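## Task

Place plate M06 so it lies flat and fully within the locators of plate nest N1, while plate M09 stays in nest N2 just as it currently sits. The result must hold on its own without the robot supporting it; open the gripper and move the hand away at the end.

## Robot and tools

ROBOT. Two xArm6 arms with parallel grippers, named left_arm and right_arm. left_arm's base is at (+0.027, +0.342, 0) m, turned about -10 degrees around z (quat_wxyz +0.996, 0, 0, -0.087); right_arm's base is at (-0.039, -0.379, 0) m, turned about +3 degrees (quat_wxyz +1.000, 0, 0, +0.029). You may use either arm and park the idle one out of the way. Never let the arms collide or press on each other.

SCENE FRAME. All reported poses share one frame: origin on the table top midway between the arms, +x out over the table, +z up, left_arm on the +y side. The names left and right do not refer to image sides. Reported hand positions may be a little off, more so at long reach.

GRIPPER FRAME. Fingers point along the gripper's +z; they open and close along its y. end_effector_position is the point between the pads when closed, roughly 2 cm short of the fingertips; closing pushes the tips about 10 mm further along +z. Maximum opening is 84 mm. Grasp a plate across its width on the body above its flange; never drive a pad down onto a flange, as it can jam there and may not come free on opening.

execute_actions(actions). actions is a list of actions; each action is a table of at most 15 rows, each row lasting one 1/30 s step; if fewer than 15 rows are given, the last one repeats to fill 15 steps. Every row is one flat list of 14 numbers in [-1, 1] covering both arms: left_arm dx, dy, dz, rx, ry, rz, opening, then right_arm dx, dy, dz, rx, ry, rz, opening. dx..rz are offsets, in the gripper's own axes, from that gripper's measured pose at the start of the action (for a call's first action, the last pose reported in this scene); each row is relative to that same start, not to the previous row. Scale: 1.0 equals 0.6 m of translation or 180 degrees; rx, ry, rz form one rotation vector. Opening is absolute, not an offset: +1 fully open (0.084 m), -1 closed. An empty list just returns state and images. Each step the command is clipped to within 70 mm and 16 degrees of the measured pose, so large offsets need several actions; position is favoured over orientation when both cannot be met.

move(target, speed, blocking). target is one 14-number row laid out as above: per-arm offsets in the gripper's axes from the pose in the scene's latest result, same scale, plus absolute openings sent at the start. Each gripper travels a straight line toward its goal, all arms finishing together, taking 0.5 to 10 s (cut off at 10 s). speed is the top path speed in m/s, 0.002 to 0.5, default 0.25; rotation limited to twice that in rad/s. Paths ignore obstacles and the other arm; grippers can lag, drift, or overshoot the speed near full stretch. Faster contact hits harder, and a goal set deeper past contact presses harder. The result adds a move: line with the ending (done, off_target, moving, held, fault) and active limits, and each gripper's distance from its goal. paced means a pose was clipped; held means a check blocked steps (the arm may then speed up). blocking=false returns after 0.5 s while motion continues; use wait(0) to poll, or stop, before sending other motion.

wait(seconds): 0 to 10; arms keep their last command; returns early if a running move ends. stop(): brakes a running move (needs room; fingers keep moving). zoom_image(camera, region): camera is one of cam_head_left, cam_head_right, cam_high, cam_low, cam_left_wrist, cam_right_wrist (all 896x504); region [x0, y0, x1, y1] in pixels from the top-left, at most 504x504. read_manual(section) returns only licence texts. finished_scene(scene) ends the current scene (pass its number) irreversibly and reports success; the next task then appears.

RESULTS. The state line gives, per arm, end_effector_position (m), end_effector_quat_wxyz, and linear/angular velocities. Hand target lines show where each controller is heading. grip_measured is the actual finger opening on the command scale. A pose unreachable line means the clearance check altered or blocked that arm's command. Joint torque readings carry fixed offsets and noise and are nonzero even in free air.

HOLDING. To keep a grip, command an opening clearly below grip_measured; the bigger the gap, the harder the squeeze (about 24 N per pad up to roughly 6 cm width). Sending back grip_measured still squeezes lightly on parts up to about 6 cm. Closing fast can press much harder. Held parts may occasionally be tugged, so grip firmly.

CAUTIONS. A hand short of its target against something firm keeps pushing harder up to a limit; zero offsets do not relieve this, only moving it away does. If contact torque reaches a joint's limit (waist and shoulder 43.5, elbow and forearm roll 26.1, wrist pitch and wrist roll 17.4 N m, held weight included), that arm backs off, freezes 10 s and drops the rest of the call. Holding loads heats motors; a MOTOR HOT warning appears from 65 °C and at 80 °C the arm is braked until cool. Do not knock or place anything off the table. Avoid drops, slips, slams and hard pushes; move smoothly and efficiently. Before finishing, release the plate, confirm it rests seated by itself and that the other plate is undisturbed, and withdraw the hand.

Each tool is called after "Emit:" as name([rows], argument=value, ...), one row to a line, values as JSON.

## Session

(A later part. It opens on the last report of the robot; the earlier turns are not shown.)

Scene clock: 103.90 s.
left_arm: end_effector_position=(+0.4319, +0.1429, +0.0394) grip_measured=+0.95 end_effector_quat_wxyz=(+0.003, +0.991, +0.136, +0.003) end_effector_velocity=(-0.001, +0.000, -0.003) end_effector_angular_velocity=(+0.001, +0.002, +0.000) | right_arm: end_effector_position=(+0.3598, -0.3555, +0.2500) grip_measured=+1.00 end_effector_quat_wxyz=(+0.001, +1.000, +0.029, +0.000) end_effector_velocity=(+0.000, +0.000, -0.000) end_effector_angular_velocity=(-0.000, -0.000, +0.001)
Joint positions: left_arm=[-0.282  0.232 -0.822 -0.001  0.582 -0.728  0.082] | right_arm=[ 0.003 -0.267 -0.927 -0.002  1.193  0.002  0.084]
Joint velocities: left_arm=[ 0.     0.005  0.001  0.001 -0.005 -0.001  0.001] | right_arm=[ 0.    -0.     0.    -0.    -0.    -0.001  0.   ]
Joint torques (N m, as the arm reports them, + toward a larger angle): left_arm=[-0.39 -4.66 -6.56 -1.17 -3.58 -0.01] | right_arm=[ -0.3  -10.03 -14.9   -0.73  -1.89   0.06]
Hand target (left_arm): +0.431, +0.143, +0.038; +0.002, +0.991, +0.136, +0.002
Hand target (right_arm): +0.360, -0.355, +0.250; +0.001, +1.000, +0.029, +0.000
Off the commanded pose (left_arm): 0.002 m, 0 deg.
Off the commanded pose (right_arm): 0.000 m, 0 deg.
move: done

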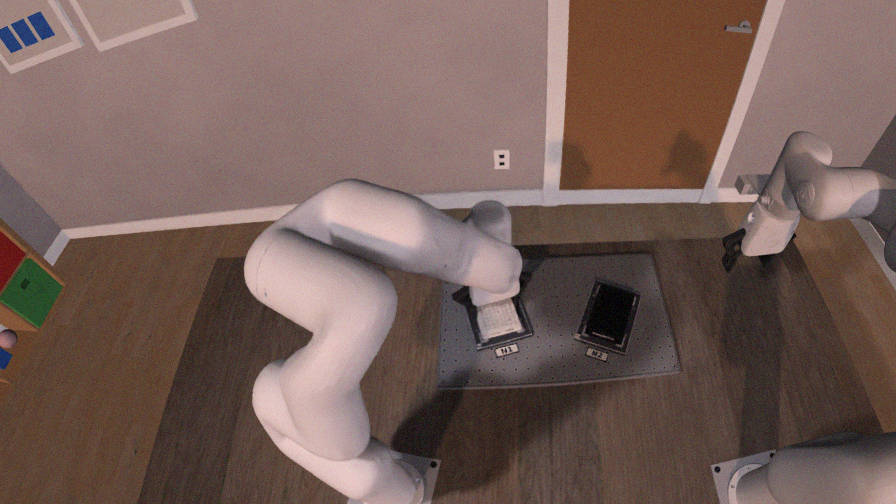

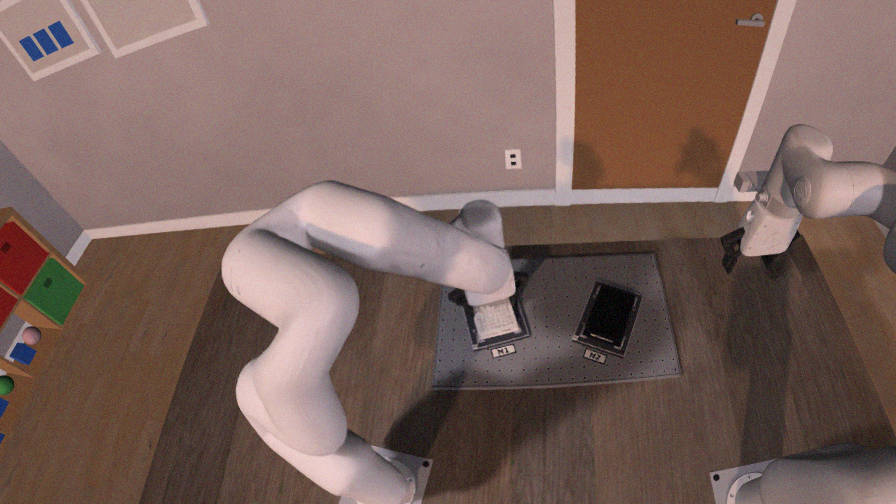

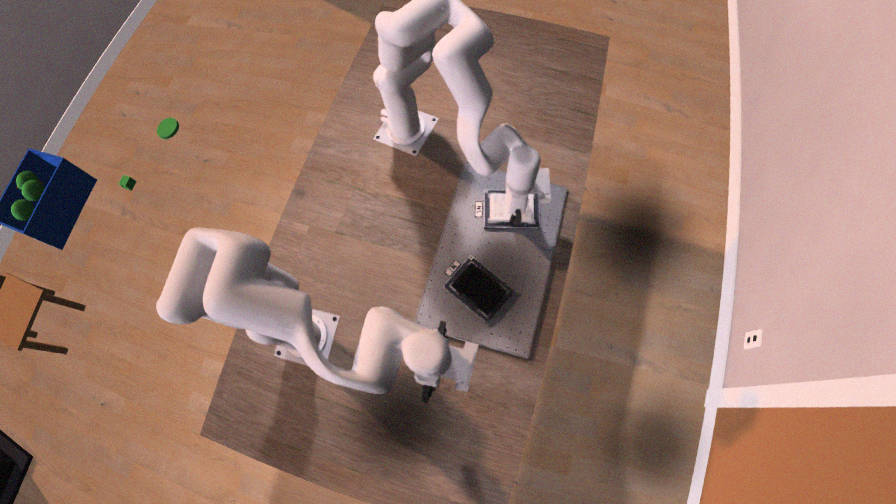

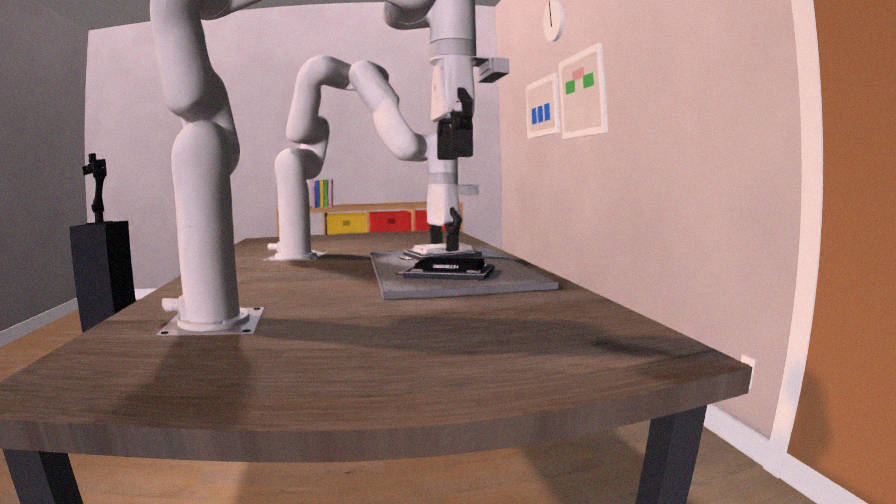

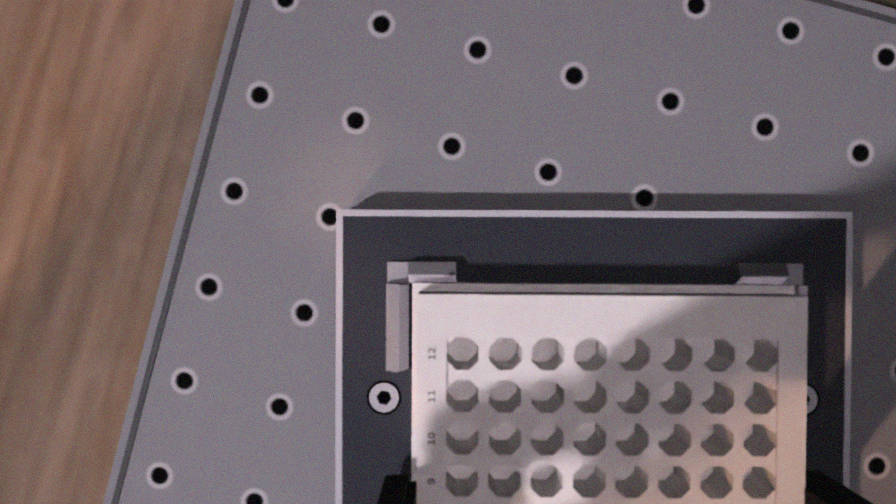

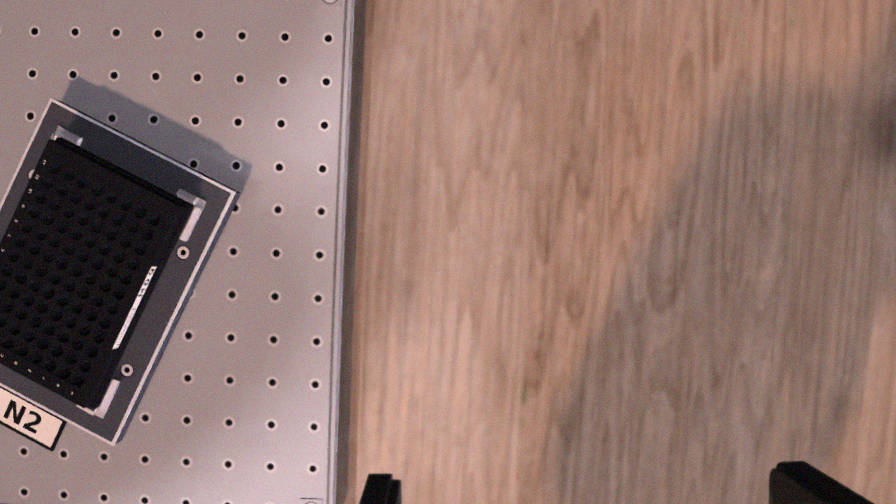

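Contact. Release and rise to inspect.

Emit:
move(target=[0,0,-0.002,0,0,0,1,0,0,0,0,0,0,1], speed=0.01)

Emit:
move(target=[-0.06,0,-0.25,0,0,0,1,0,0,0,0,0,0,1], speed=0.1)

Emit:
zoom_image(camera="cam_left_wrist", region=[300, 20, 800, 504])

Emit:
zoom_image(camera="cam_low", region=[400, 210, 500, 270])

Scene clock: 110.77 s.
left_arm: end_effector_position=(+0.4311, +0.1433, +0.0395) grip_measured=+1.00 end_effector_quat_wxyz=(+0.002, +0.991, +0.136, +0.002) end_effector_velocity=(+0.000, +0.000, +0.001) end_effector_angular_velocity=(-0.000, -0.000, +0.003) | right_arm: end_effector_position=(+0.3598, -0.3555, +0.2500) grip_measured=+1.00 end_effector_quat_wxyz=(+0.001, +1.000, +0.029, +0.000) end_effector_velocity=(+0.000, +0.000, +0.000) end_effector_angular_velocity=(+0.000, -0.001, -0.000)
Joint positions: left_arm=[-0.282  0.23  -0.821 -0.001  0.585 -0.728  0.084] | right_arm=[ 0.003 -0.267 -0.927 -0.002  1.193  0.002  0.084]
Joint velocities: left_arm=[ 0.001 -0.003 -0.001 -0.     0.003 -0.001  0.   ] | right_arm=[-0.    -0.    -0.    -0.    -0.001  0.    -0.   ]
Joint torques (N m, as the arm reports them, + toward a larger angle): left_arm=[  2.11 -22.26  -6.63  -1.22  -0.02   0.16] | right_arm=[ -0.26  -9.57 -15.06  -0.9   -1.95   0.23]
Hand target (left_arm): +0.432, +0.143, +0.041; +0.003, +0.991, +0.136, +0.003
Hand target (right_arm): +0.360, -0.355, +0.250; +0.001, +1.000, +0.029, +0.000
Off the commanded pose (left_arm): 0.001 m, 0 deg.
Off the commanded pose (right_arm): 0.000 m, 0 deg.
move: done

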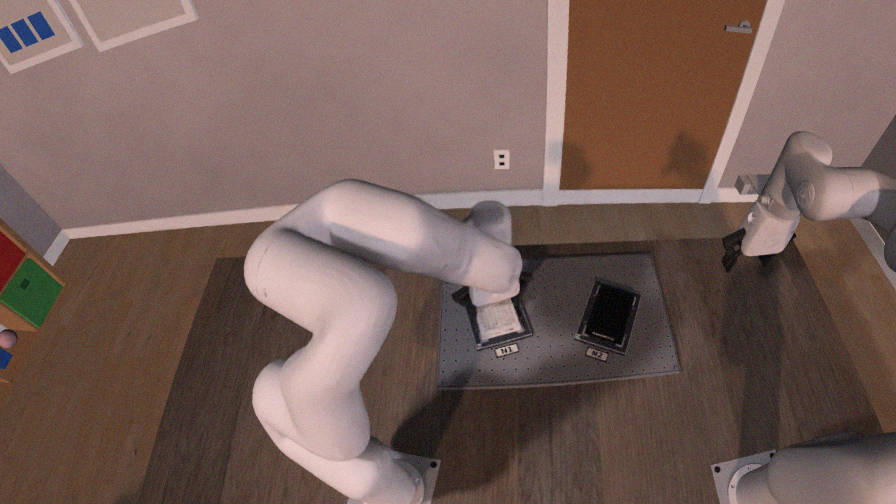

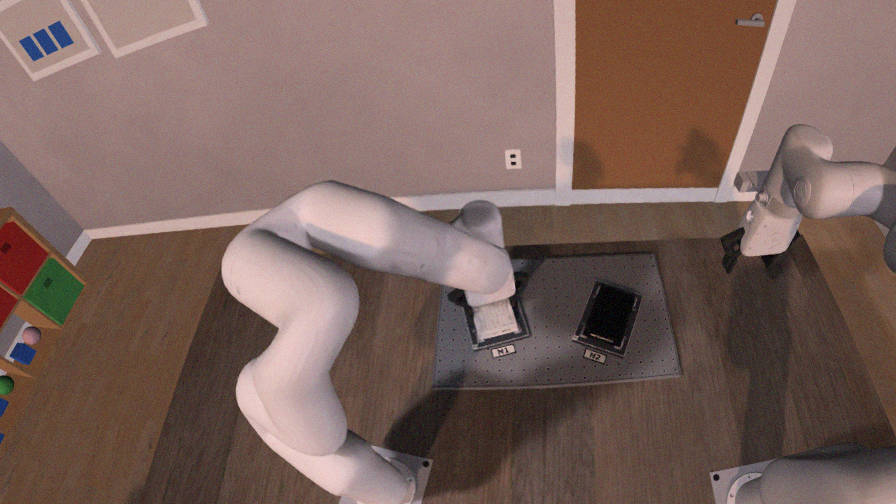

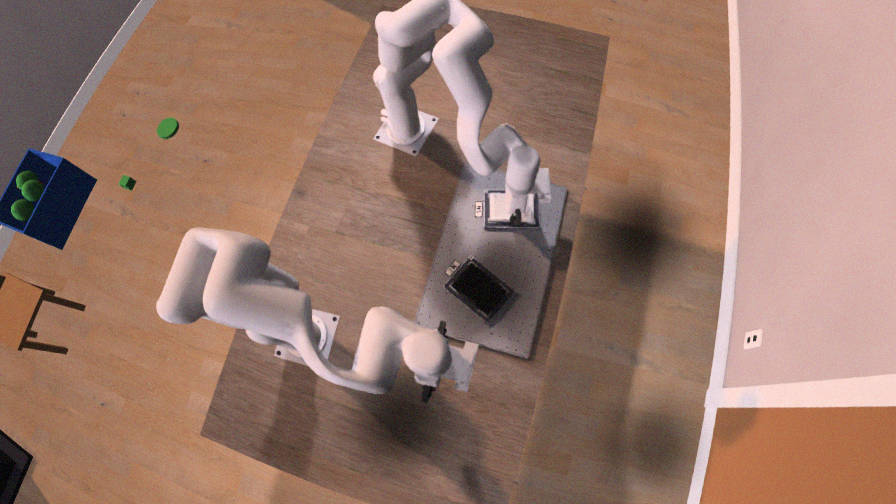

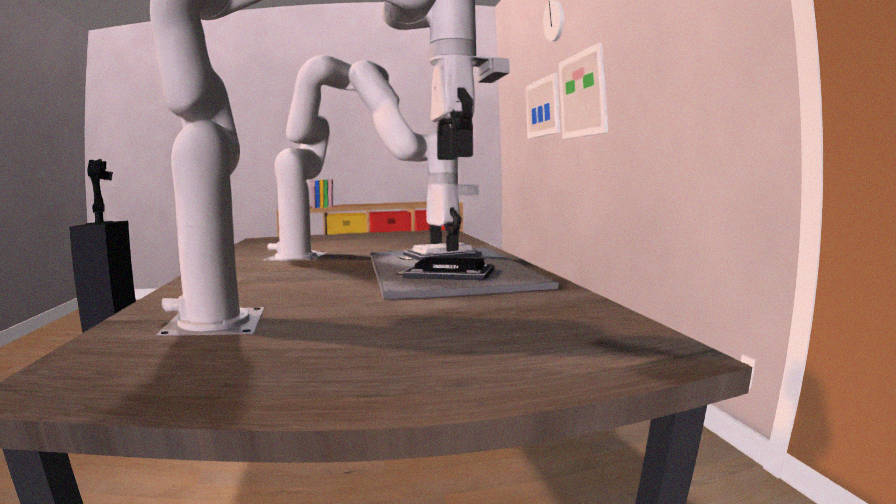

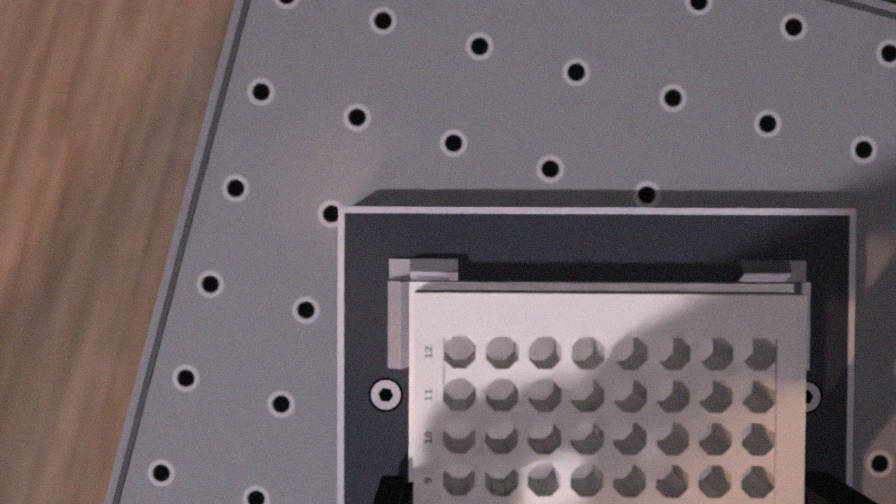

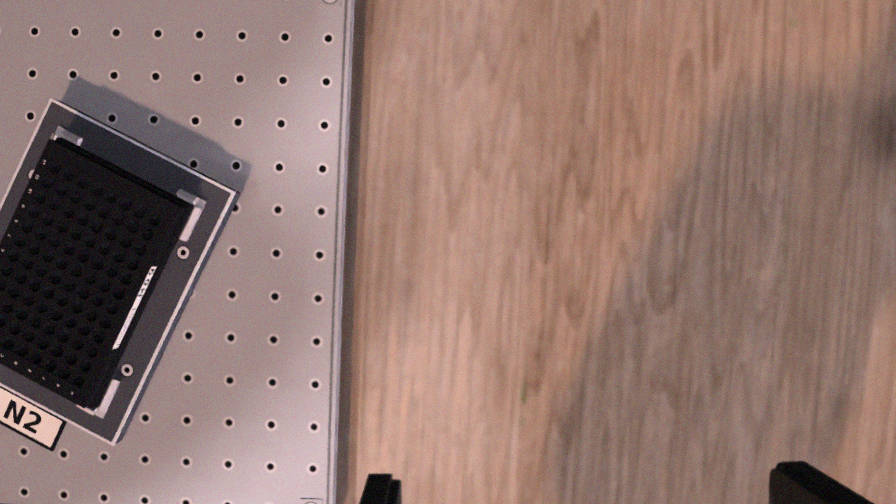

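Scene clock: 112.67 s.
left_arm: end_effector_position=(+0.3958, +0.1345, +0.1891) grip_measured=+1.00 end_effector_quat_wxyz=(+0.001, +0.991, +0.136, +0.002) end_effector_velocity=(-0.000, +0.000, +0.000) end_effector_angular_velocity=(+0.000, +0.002, +0.001) | right_arm: end_effector_position=(+0.3598, -0.3555, +0.2500) grip_measured=+1.00 end_effector_quat_wxyz=(+0.001, +1.000, +0.029, +0.000) end_effector_velocity=(+0.000, +0.000, -0.000) end_effector_angular_velocity=(-0.000, -0.000, -0.001)
Joint positions: left_arm=[-0.338 -0.138 -0.874  0.     1.006 -0.786  0.084] | right_arm=[ 0.003 -0.267 -0.927 -0.002  1.193  0.002  0.084]
Joint velocities: left_arm=[-0.    -0.    -0.001 -0.001  0.003 -0.001  0.   ] | right_arm=[ 0.    -0.     0.    -0.    -0.001  0.001 -0.   ]
Joint torques (N m, as the arm reports them, + toward a larger angle): left_arm=[  0.84 -23.21 -13.08  -1.1   -0.93  -0.22] | right_arm=[ -0.67  -9.55 -14.96  -0.66  -2.02   0.15]
Hand target (left_arm): +0.396, +0.134, +0.190; +0.002, +0.991, +0.136, +0.003
Hand target (right_arm): +0.360, -0.355, +0.250; +0.001, +1.000, +0.029, +0.000
Off the commanded pose (left_arm): 0.001 m, 0 deg.
Off the commanded pose (right_arm): 0.000 m, 0 deg.
move: done

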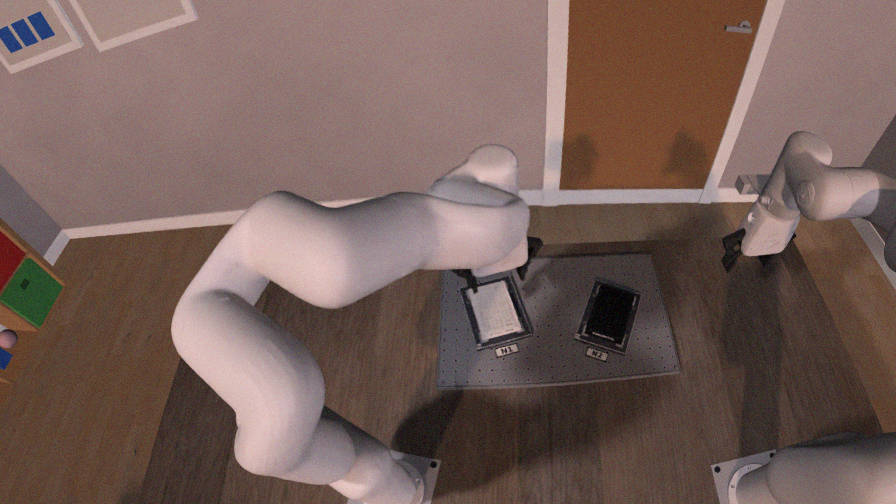

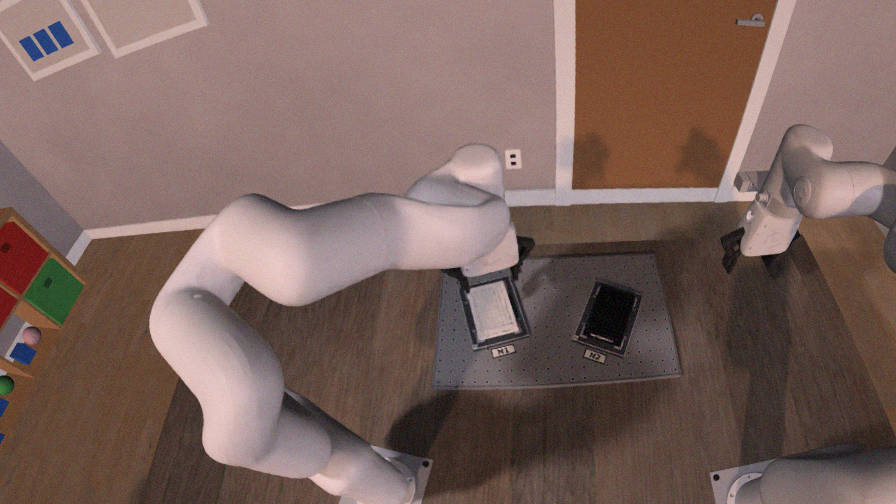

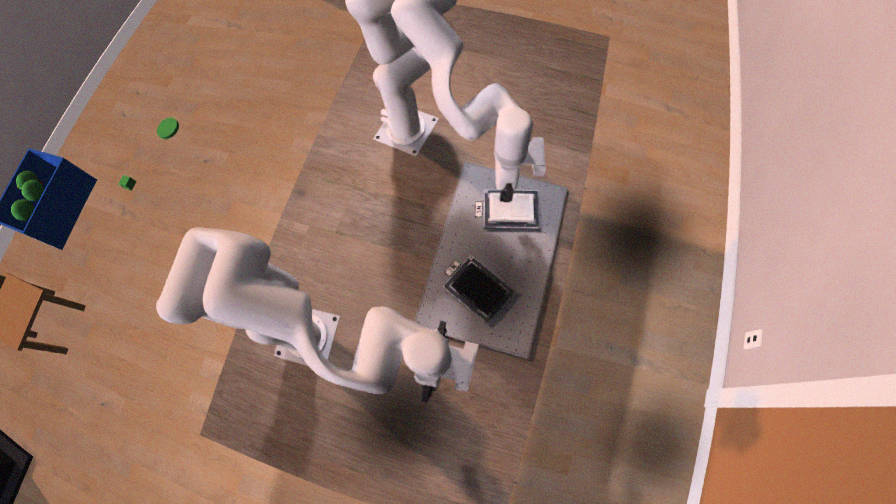

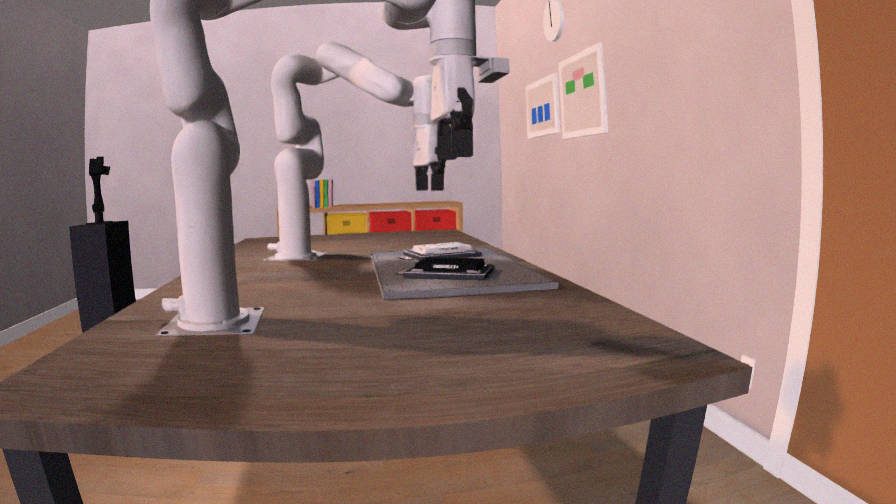

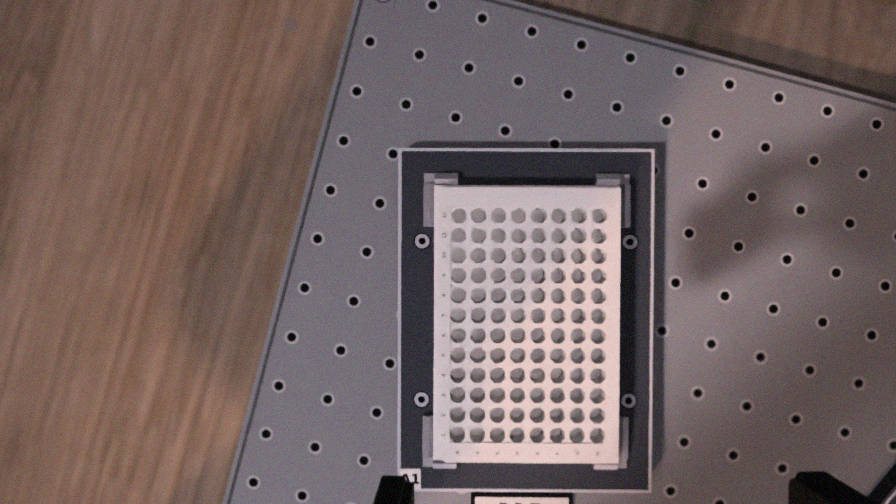

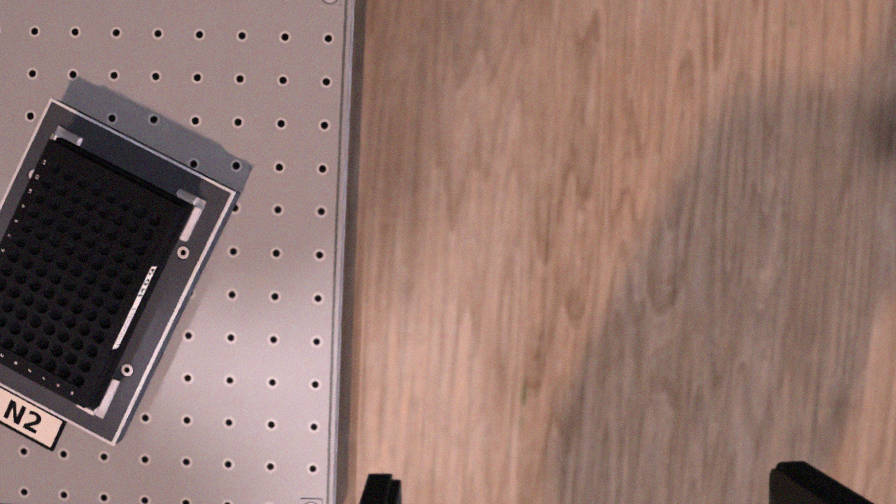

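Region (300, 20, 800, 504) of cam_left_wrist's 896x504 image, scaled by 1.008, with more detail than that image has; it fills the top 488 rows of this view, and the rest is white.

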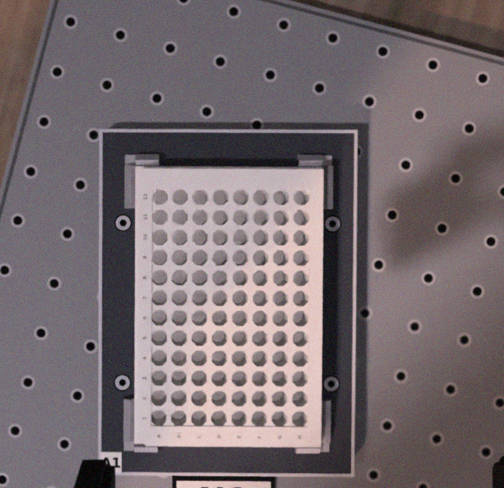

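Region (400, 210, 500, 270) of cam_low's 896x504 image, scaled by 5.040, with more detail than that image has; it fills the top 302 rows of this view, and the rest is white.

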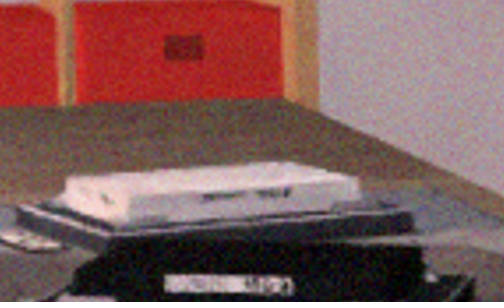

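Emit:
finished_scene(scene=1)

The scene is finished: the task was done.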